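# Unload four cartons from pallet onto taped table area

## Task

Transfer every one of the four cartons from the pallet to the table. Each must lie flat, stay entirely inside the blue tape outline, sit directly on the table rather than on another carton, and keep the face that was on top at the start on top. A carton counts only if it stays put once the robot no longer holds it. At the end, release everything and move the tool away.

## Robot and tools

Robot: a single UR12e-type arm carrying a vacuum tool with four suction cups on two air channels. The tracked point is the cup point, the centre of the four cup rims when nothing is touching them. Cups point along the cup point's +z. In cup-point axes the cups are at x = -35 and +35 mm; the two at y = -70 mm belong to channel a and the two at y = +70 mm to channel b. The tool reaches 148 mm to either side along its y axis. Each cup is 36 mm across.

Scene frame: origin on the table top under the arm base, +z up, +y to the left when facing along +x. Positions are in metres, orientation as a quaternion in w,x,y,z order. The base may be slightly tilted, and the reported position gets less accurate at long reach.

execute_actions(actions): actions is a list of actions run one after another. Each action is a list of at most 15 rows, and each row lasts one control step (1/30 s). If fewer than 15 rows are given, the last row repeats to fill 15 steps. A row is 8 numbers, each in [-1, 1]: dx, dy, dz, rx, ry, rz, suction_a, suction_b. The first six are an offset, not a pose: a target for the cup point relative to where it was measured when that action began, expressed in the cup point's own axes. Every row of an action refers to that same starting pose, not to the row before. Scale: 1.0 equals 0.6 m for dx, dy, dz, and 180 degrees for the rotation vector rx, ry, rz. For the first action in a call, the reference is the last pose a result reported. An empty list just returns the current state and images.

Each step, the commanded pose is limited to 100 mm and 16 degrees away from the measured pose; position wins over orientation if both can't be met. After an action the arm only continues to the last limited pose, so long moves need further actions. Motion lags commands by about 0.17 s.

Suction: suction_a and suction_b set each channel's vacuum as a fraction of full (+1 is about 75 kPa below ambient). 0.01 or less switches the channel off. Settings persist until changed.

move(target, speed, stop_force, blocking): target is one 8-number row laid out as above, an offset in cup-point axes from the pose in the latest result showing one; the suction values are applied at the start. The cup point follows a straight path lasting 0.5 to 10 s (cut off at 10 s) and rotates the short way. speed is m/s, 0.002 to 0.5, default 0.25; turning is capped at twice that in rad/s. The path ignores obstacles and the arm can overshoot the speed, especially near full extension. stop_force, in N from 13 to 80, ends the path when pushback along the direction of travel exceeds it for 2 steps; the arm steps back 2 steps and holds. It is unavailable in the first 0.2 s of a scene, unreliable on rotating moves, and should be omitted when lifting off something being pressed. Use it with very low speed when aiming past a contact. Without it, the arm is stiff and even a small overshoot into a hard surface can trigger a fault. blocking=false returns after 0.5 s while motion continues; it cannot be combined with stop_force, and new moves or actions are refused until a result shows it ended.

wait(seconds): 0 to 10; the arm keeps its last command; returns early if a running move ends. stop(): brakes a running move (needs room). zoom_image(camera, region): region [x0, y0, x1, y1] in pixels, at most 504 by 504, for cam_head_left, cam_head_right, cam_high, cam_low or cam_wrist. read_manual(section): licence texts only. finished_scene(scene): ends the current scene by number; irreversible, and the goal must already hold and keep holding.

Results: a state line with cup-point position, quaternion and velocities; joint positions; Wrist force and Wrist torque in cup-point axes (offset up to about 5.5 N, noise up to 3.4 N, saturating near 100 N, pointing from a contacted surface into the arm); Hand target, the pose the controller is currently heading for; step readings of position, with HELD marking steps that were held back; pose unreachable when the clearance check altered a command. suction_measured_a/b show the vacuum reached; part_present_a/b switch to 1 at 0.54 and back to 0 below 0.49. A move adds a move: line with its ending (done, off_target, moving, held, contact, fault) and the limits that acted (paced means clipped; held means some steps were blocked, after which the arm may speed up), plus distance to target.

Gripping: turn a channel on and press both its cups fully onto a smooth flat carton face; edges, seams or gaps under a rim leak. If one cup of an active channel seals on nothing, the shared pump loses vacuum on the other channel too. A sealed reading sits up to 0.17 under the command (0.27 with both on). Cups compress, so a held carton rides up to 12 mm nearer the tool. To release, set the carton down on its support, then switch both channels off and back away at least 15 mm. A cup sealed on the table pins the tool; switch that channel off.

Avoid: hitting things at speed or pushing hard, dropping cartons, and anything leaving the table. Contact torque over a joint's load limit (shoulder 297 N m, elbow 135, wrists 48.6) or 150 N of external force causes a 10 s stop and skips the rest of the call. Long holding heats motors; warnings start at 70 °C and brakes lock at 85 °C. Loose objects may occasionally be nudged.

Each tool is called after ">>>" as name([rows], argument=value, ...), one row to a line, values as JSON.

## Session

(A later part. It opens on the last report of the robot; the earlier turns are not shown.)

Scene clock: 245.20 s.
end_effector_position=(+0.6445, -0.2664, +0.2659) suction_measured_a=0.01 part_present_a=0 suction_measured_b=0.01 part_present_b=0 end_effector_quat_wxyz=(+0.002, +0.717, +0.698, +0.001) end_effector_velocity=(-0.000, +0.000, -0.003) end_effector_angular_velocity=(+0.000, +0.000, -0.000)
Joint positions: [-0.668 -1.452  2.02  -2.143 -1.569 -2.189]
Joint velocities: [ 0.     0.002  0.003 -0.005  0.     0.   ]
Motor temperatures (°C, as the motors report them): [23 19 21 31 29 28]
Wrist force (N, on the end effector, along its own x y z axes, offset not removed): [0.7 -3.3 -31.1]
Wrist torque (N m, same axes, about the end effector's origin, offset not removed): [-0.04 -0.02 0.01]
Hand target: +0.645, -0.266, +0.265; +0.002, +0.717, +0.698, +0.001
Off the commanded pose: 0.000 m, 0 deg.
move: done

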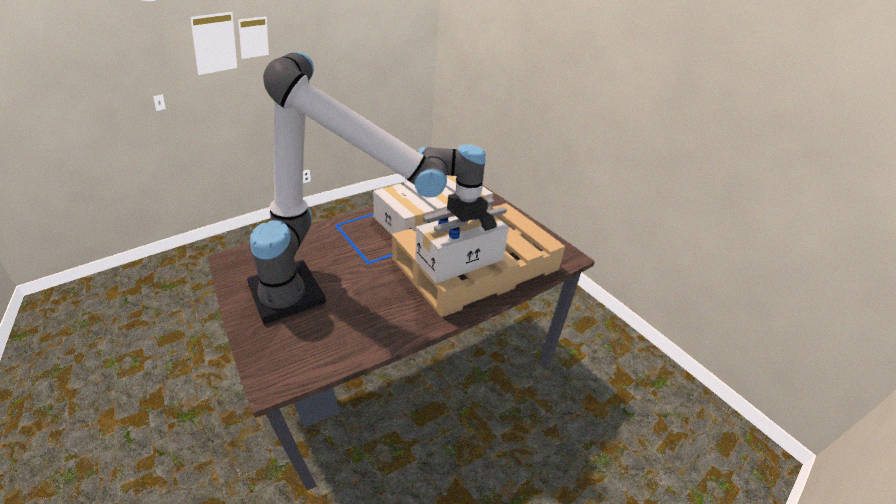

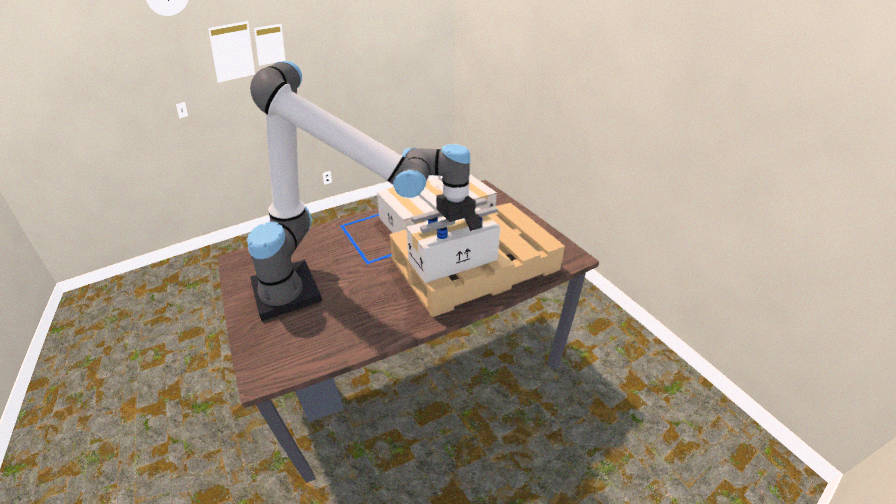

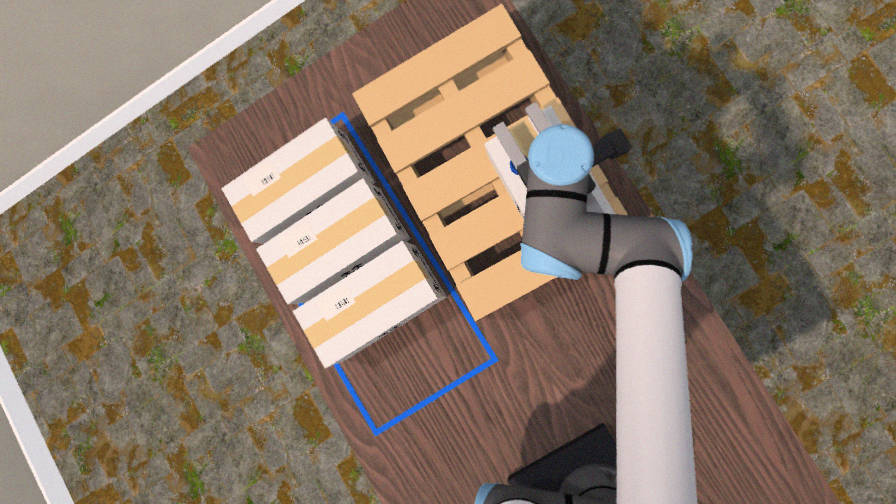

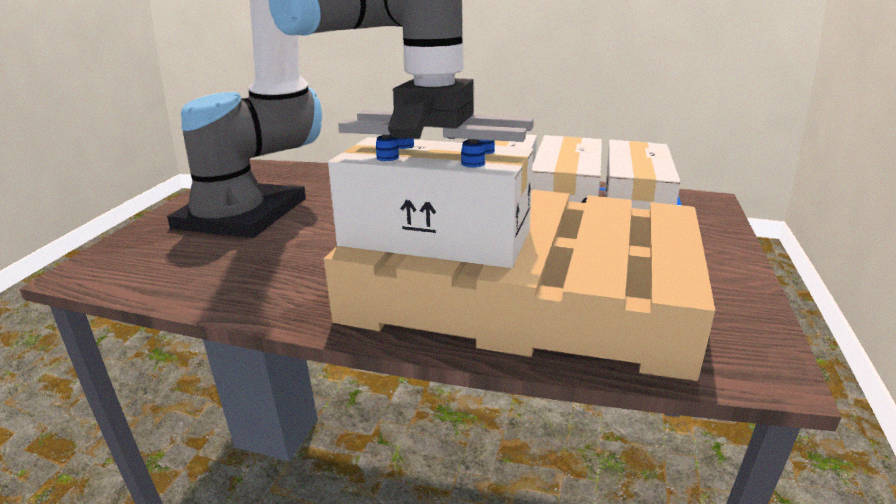

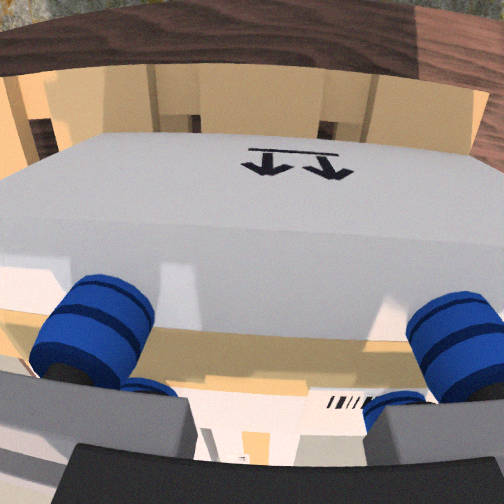

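>>> execute_actions([
  [[0,0,0,0,0,0,1,1]],
  [[0,0,-0.01,0,0,0,1,1]],
])

>>> move(target=[0,0,-0.08,0,0,0,1,1], speed=0.2)

>>> move(target=[0.766,-0.271,0,0,0,0.483,1,1], speed=0.4)

Scene clock: 254.13 s.
end_effector_position=(+0.6445, -0.2663, +0.2715) suction_measured_a=0.62 part_present_a=1 suction_measured_b=0.62 part_present_b=1 end_effector_quat_wxyz=(+0.002, +0.717, +0.698, +0.001) end_effector_velocity=(-0.000, +0.000, +0.001) end_effector_angular_velocity=(-0.000, +0.001, +0.001)
Joint positions: [-0.668 -1.457  2.015 -2.132 -1.569 -2.189]
Joint velocities: [ 0.001 -0.001 -0.001  0.003 -0.001  0.   ]
Motor temperatures (°C, as the motors report them): [23 19 21 31 29 28]
Wrist force (N, on the end effector, along its own x y z axes, offset not removed): [-1.4 -1.1 16.3]
Wrist torque (N m, same axes, about the end effector's origin, offset not removed): [-0.67 0.09 0.00]
Hand target: +0.644, -0.266, +0.272; +0.002, +0.717, +0.698, +0.001
Off the commanded pose: 0.000 m, 0 deg.
Step readings (end_effector_position; steps 1 to 15: 1st action; 16 to 30: 2nd action):
0: (+0.6445, -0.2663, +0.2655)
1: (+0.6445, -0.2663, +0.2655)
2: (+0.6445, -0.2663, +0.2654)
4: (+0.6444, -0.2663, +0.2653)
8: (+0.6444, -0.2662, +0.2653)
15: (+0.6445, -0.2663, +0.2657)
16: (+0.6445, -0.2663, +0.2658)
17: (+0.6445, -0.2663, +0.2665)
19: (+0.6445, -0.2664, +0.2686)
23: (+0.6445, -0.2663, +0.2706)
30: end_effector_position above

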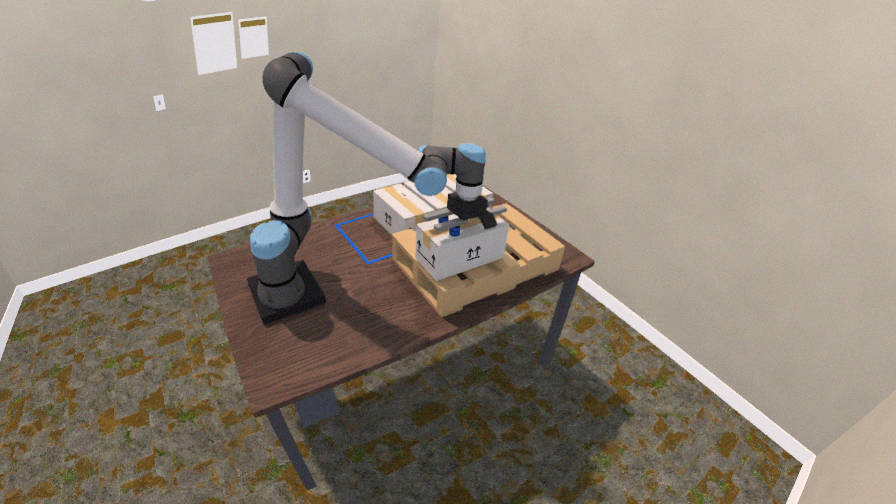

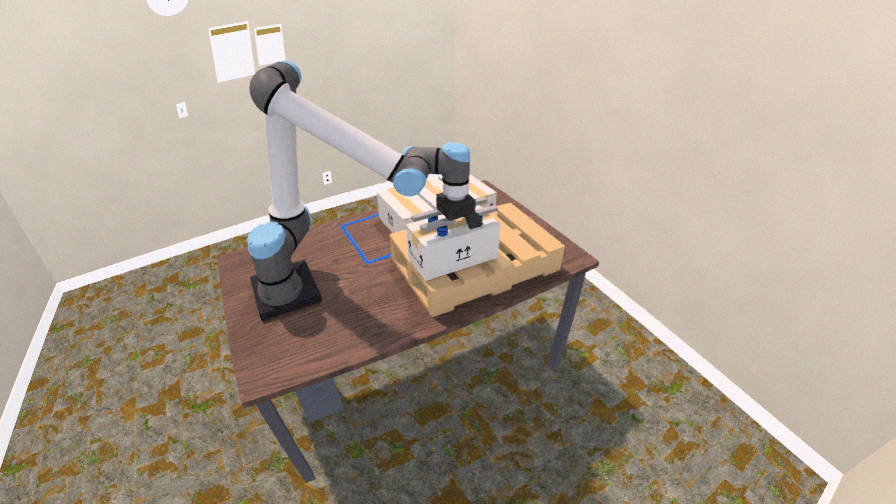

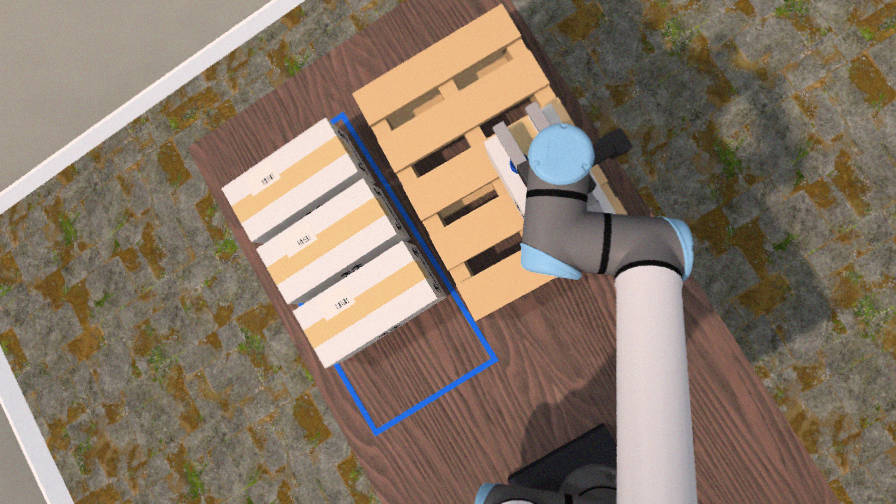

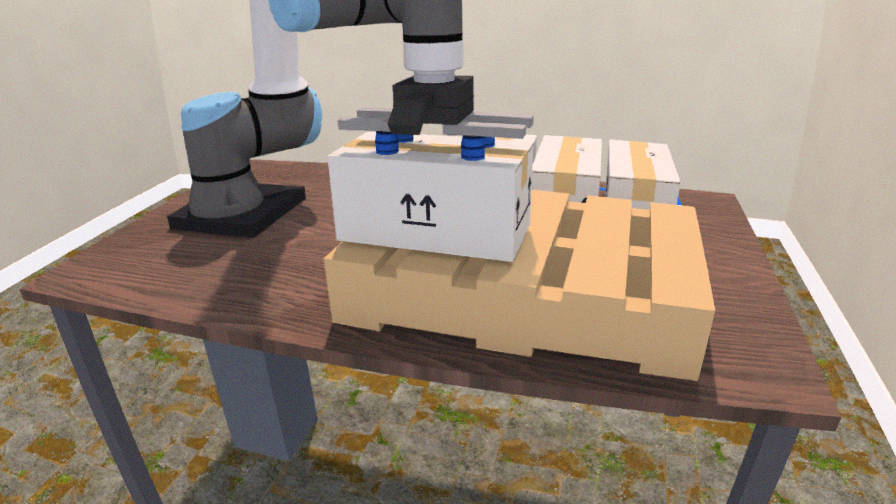

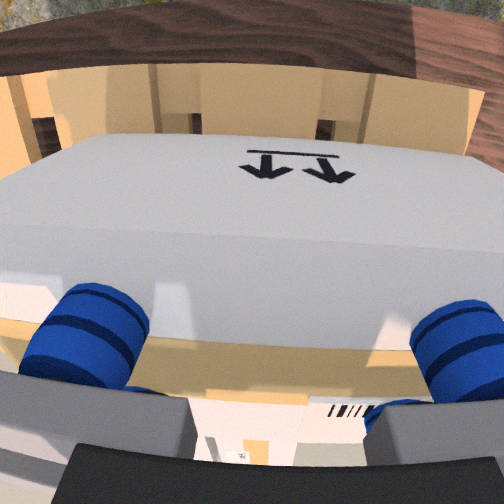

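Scene clock: 255.10 s.
end_effector_position=(+0.6443, -0.2663, +0.3192) suction_measured_a=0.64 part_present_a=1 suction_measured_b=0.64 part_present_b=1 end_effector_quat_wxyz=(+0.002, +0.717, +0.698, +0.001) end_effector_velocity=(-0.000, -0.000, +0.002) end_effector_angular_velocity=(-0.000, +0.001, -0.001)
Joint positions: [-0.668 -1.499  1.966 -2.041 -1.569 -2.189]
Joint velocities: [-0.001 -0.002 -0.003  0.005 -0.001 -0.   ]
Motor temperatures (°C, as the motors report them): [23 19 21 31 29 28]
Wrist force (N, on the end effector, along its own x y z axes, offset not removed): [-0.3 -0.9 14.8]
Wrist torque (N m, same axes, about the end effector's origin, offset not removed): [-0.74 -0.07 0.15]
Hand target: +0.644, -0.266, +0.320; +0.002, +0.717, +0.698, +0.001
Off the commanded pose: 0.000 m, 0 deg.
move: done

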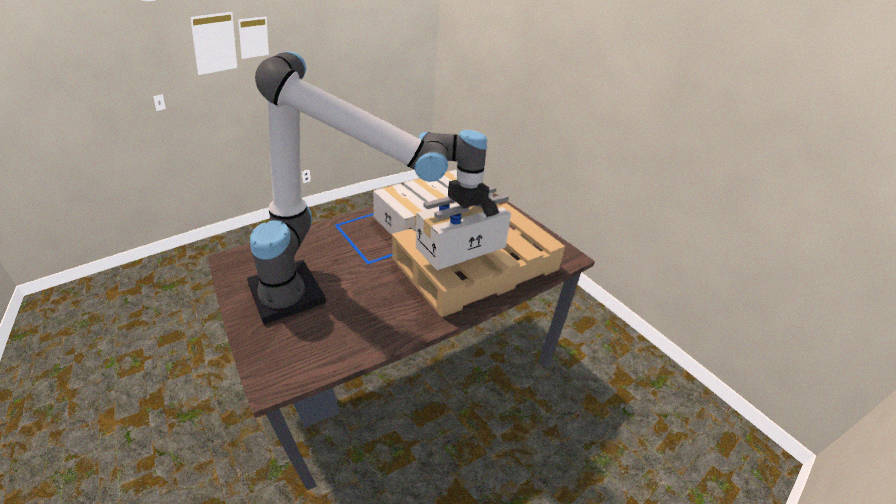

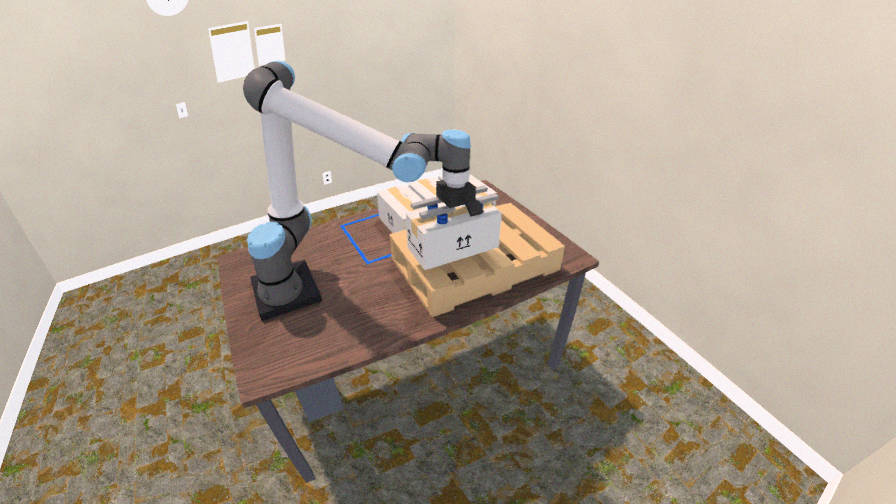

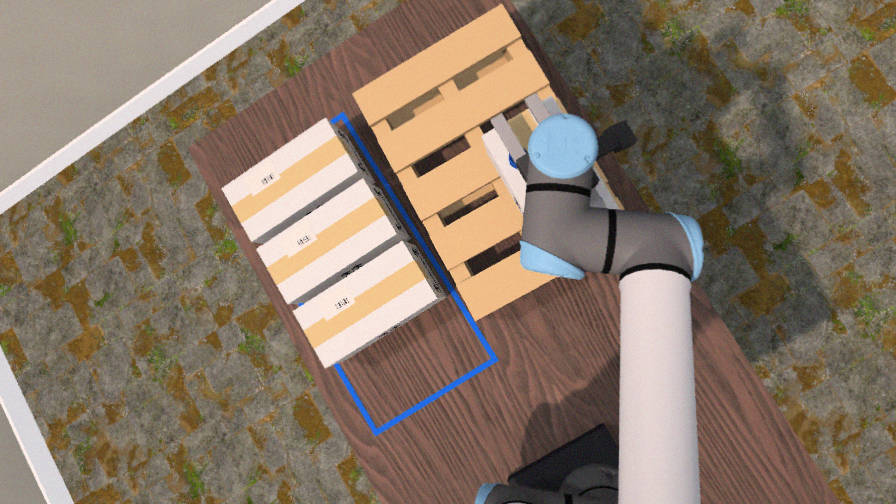

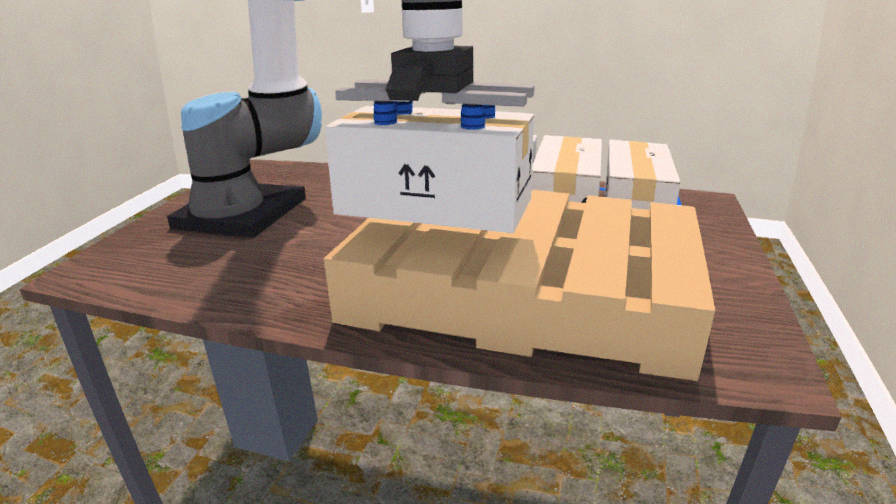

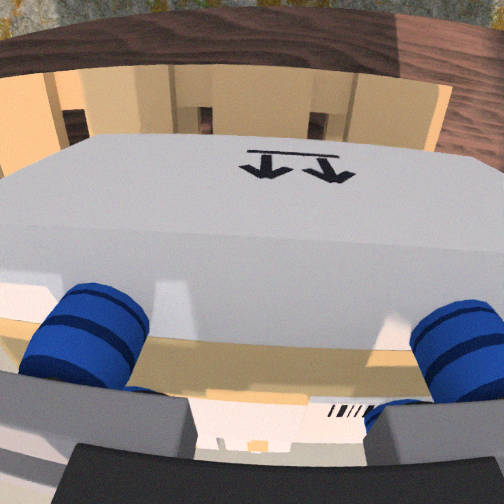

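Scene clock: 257.73 s.
end_effector_position=(+0.4941, +0.1969, +0.3185) suction_measured_a=0.64 part_present_a=1 suction_measured_b=0.64 part_present_b=1 end_effector_quat_wxyz=(-0.000, +1.000, +0.014, +0.002) end_effector_velocity=(-0.000, +0.003, -0.001) end_effector_angular_velocity=(-0.003, +0.002, -0.011)
Joint positions: [ 0.023 -1.792  2.235 -2.017 -1.571  0.018]
Joint velocities: [ 0.007  0.003 -0.002  0.001 -0.003  0.019]
Motor temperatures (°C, as the motors report them): [23 19 21 31 29 28]
Wrist force (N, on the end effector, along its own x y z axes, offset not removed): [-0.4 -3.1 18.7]
Wrist torque (N m, same axes, about the end effector's origin, offset not removed): [-1.08 -0.06 0.09]
Hand target: +0.494, +0.197, +0.319; -0.000, +1.000, +0.013, +0.002
Off the commanded pose: 0.001 m, 0 deg.
move: done

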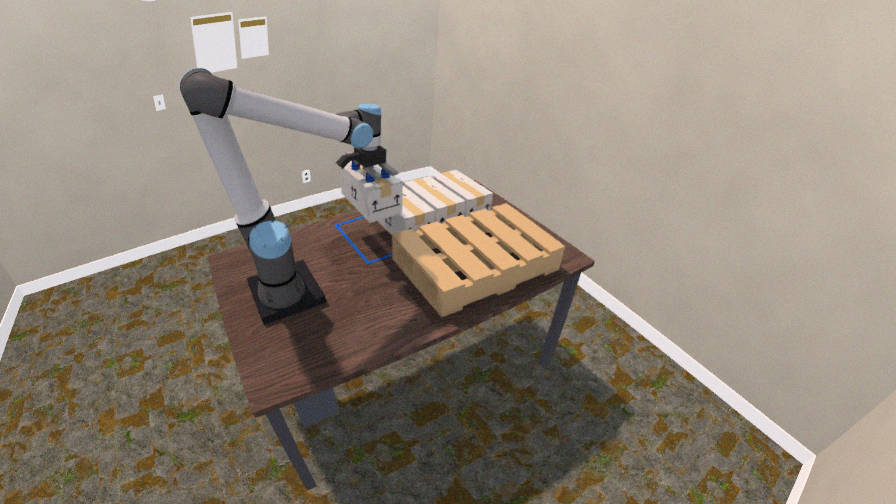

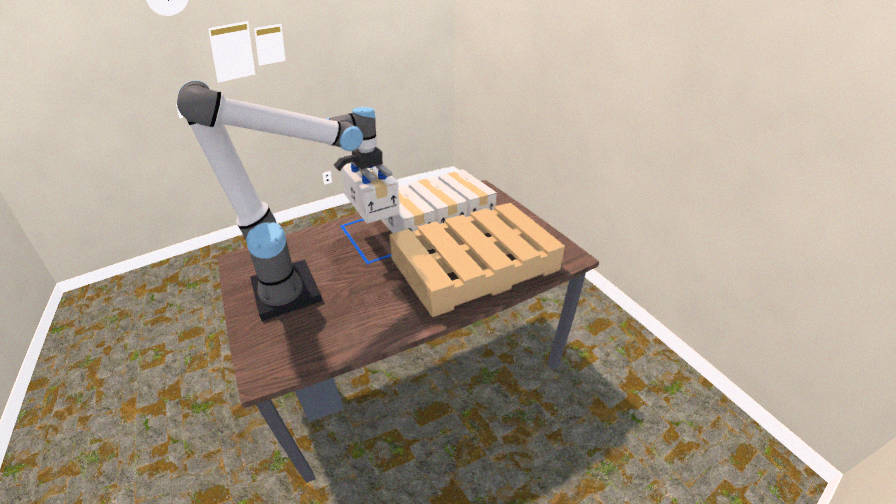

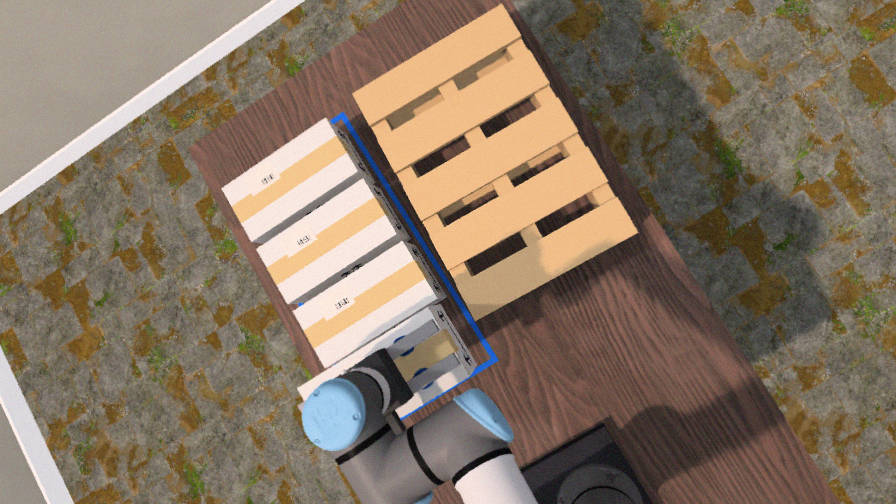

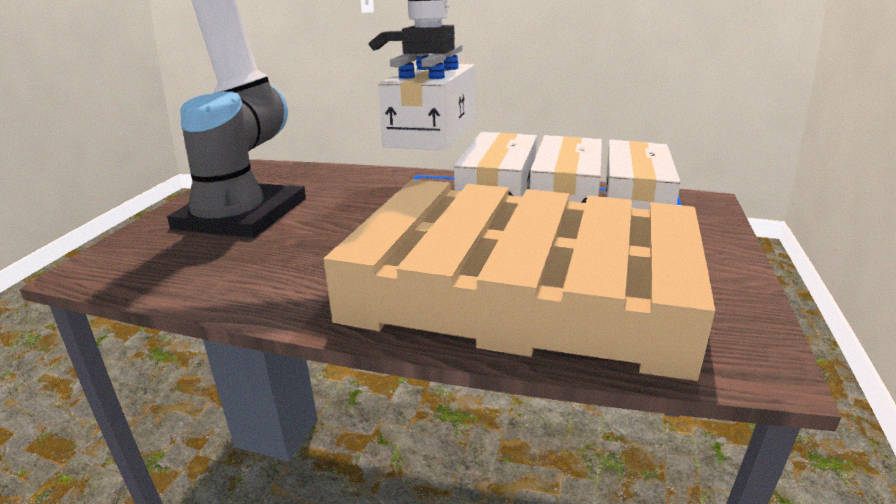

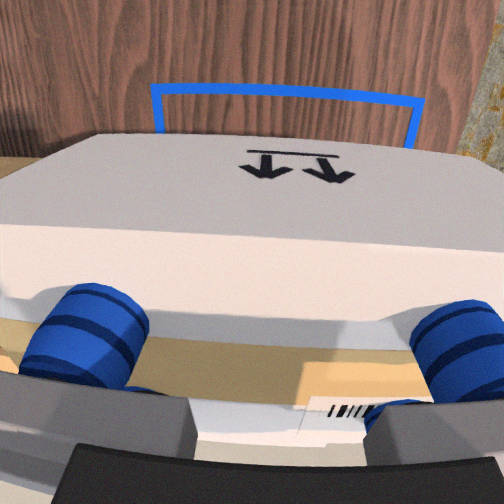

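>>> move(target=[0,-0.004,0.296,0,0,0,1,1], speed=0.22)

>>> move(target=[0,0,0.03,0,0,0,1,1], speed=0.005, stop_force=13)

Scene clock: 263.80 s.
end_effector_position=(+0.4946, +0.1994, +0.1414) suction_measured_a=0.64 part_present_a=1 suction_measured_b=0.64 part_present_b=1 end_effector_quat_wxyz=(-0.000, +1.000, +0.014, +0.002) end_effector_velocity=(+0.002, -0.000, -0.002) end_effector_angular_velocity=(-0.000, -0.003, -0.001)
Joint positions: [ 0.027 -1.547  2.417 -2.444 -1.571  0.023]
Joint velocities: [-0.001  0.005 -0.    -0.008 -0.     0.   ]
Motor temperatures (°C, as the motors report them): [23 19 21 31 29 28]
Wrist force (N, on the end effector, along its own x y z axes, offset not removed): [0.2 2.7 17.7]
Wrist torque (N m, same axes, about the end effector's origin, offset not removed): [-0.18 -0.04 0.21]
Hand target: +0.495, +0.199, +0.141; -0.000, +1.000, +0.014, +0.002
Off the commanded pose: 0.001 m, 0 deg.
move: done

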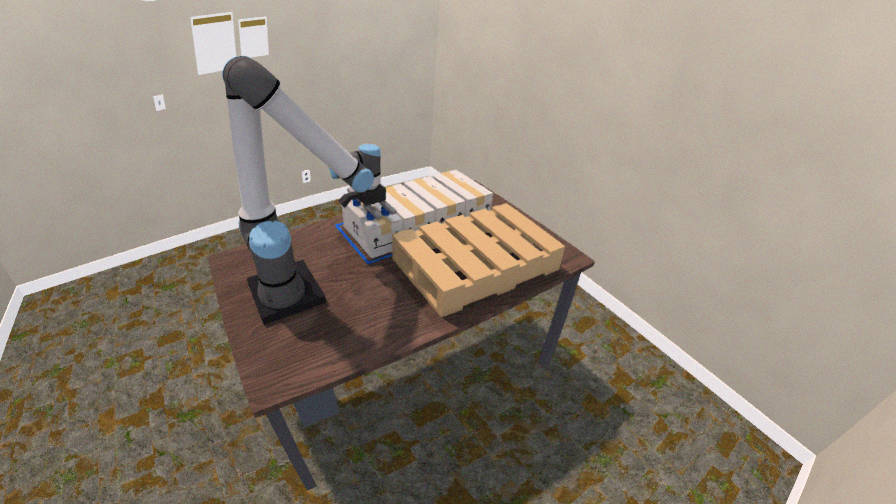

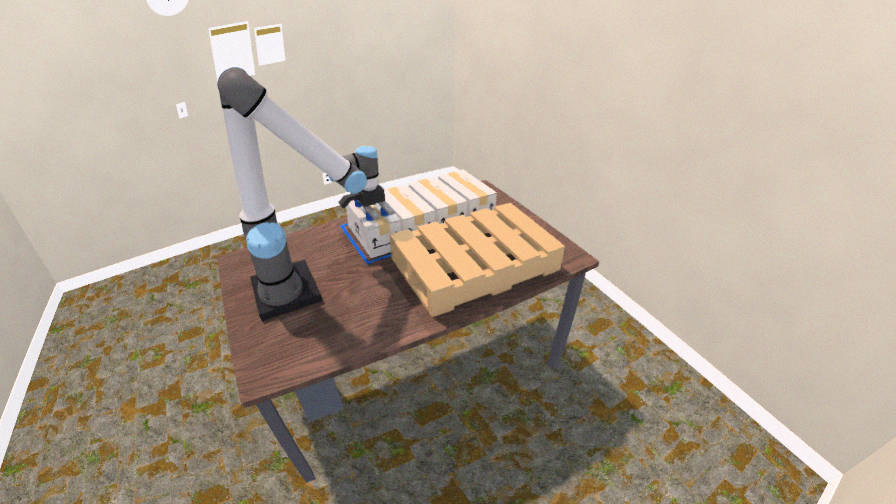

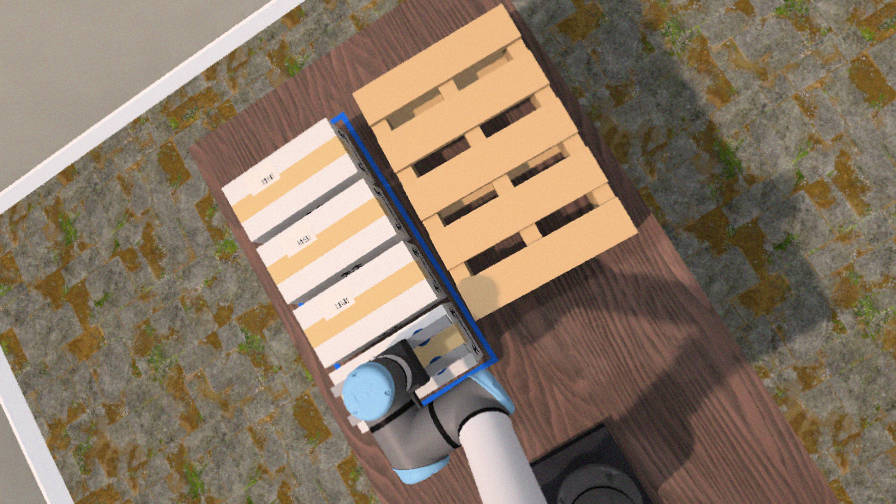

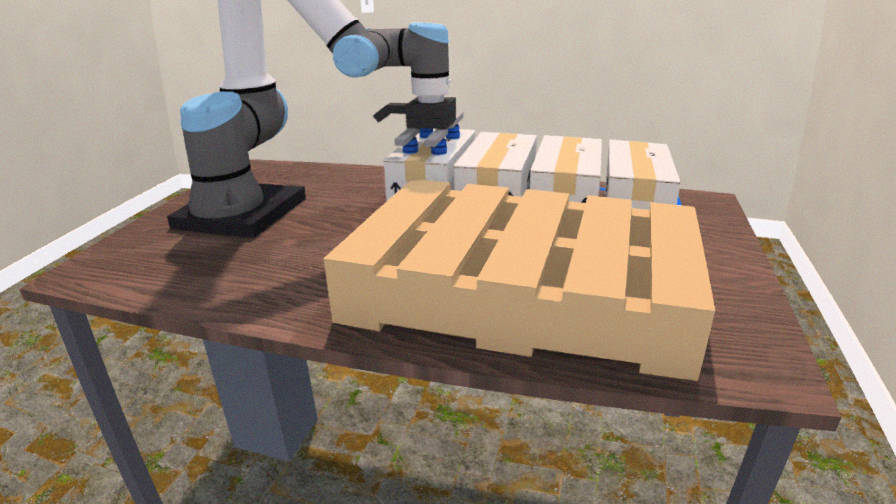

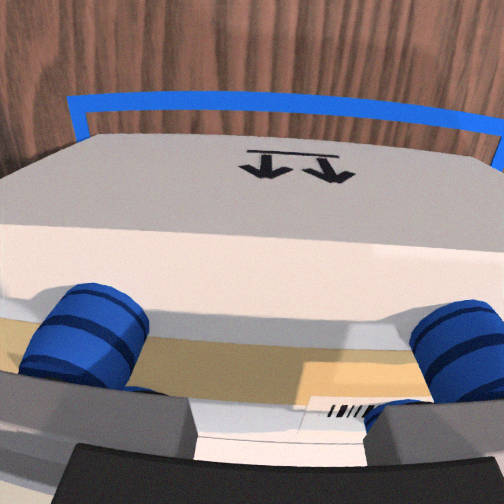

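Scene clock: 265.20 s.
end_effector_position=(+0.4946, +0.1994, +0.1363) suction_measured_a=0.64 part_present_a=1 suction_measured_b=0.64 part_present_b=1 end_effector_quat_wxyz=(-0.000, +1.000, +0.014, +0.002) end_effector_velocity=(-0.001, +0.000, +0.001) end_effector_angular_velocity=(-0.000, +0.002, +0.001)
Joint positions: [ 0.027 -1.538  2.42  -2.458 -1.571  0.023]
Joint velocities: [ 0.001 -0.002 -0.001  0.005 -0.    -0.   ]
Motor temperatures (°C, as the motors report them): [23 19 21 31 29 28]
Wrist force (N, on the end effector, along its own x y z axes, offset not removed): [-8.6 1.0 -31.0]
Wrist torque (N m, same axes, about the end effector's origin, offset not removed): [-0.87 -1.62 0.13]
Hand target: +0.495, +0.199, +0.137; -0.000, +1.000, +0.014, +0.002
Off the commanded pose: 0.013 m, 0 deg.
move: contact

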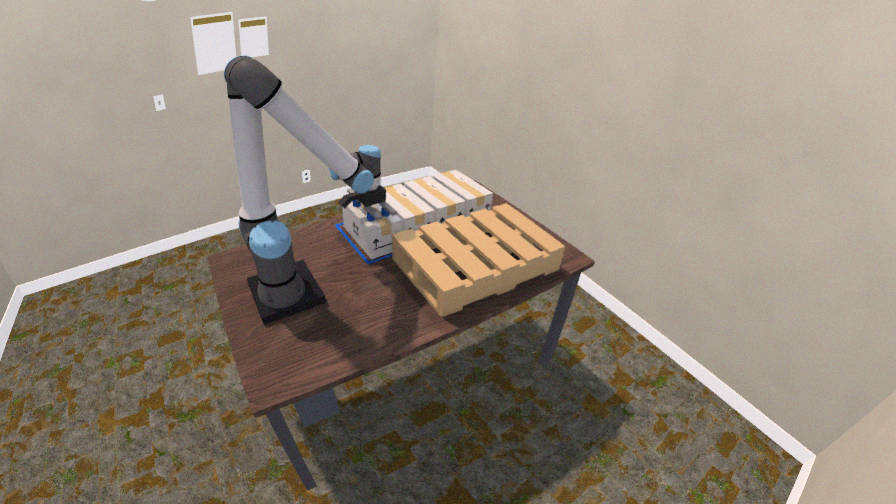

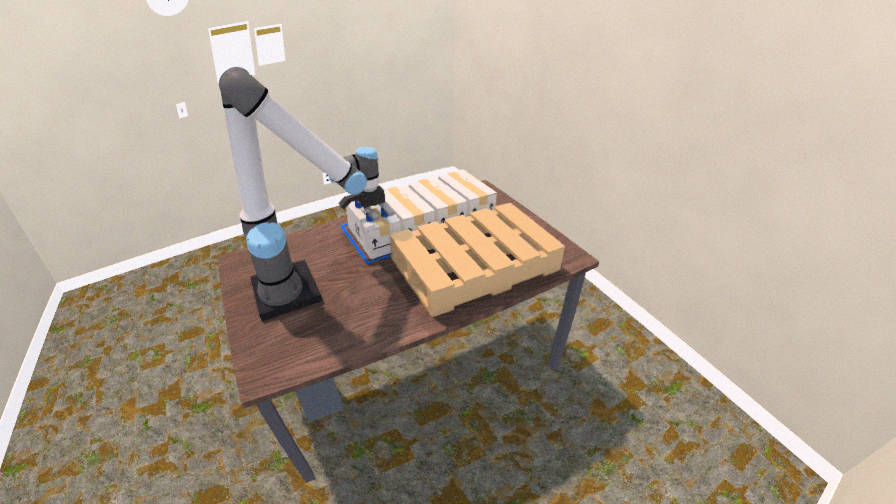

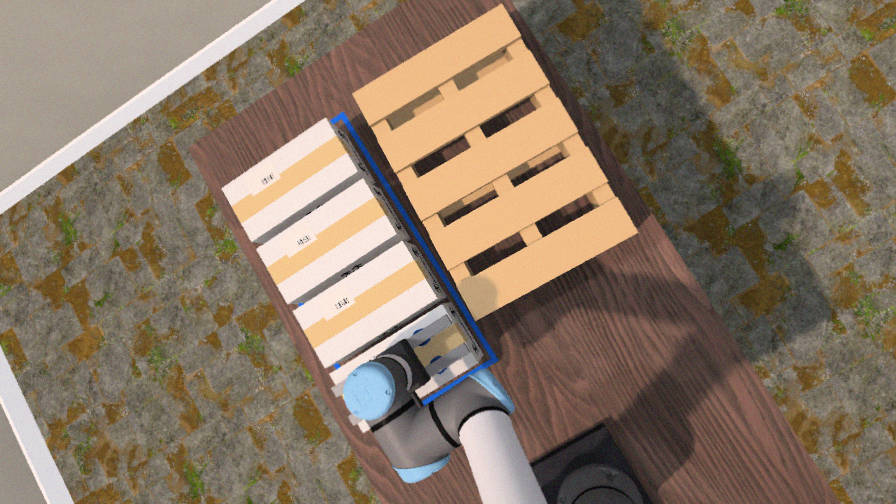

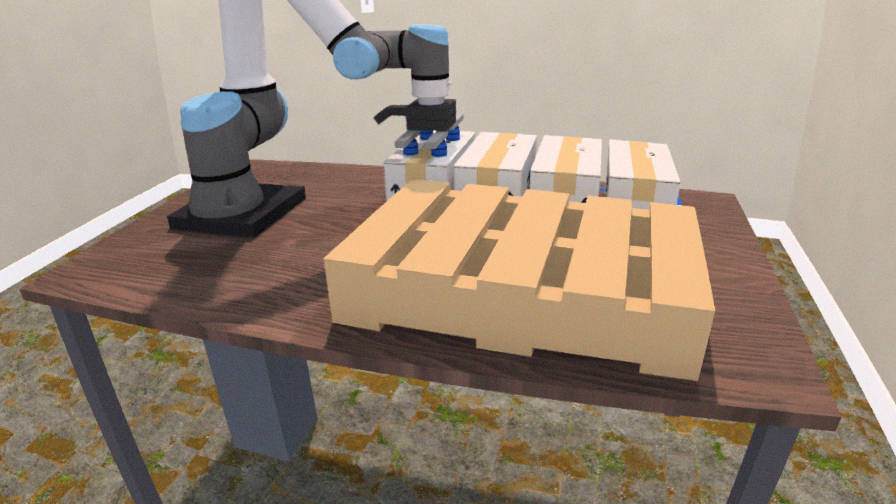

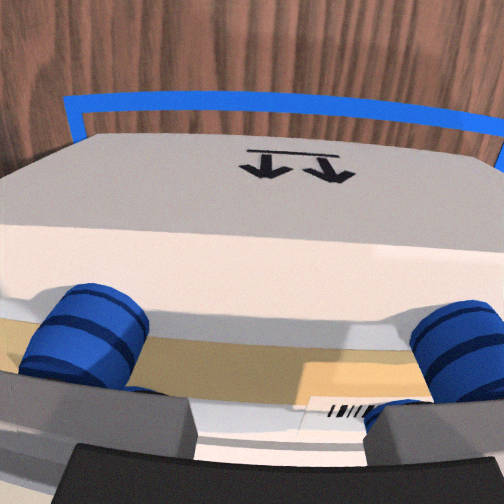

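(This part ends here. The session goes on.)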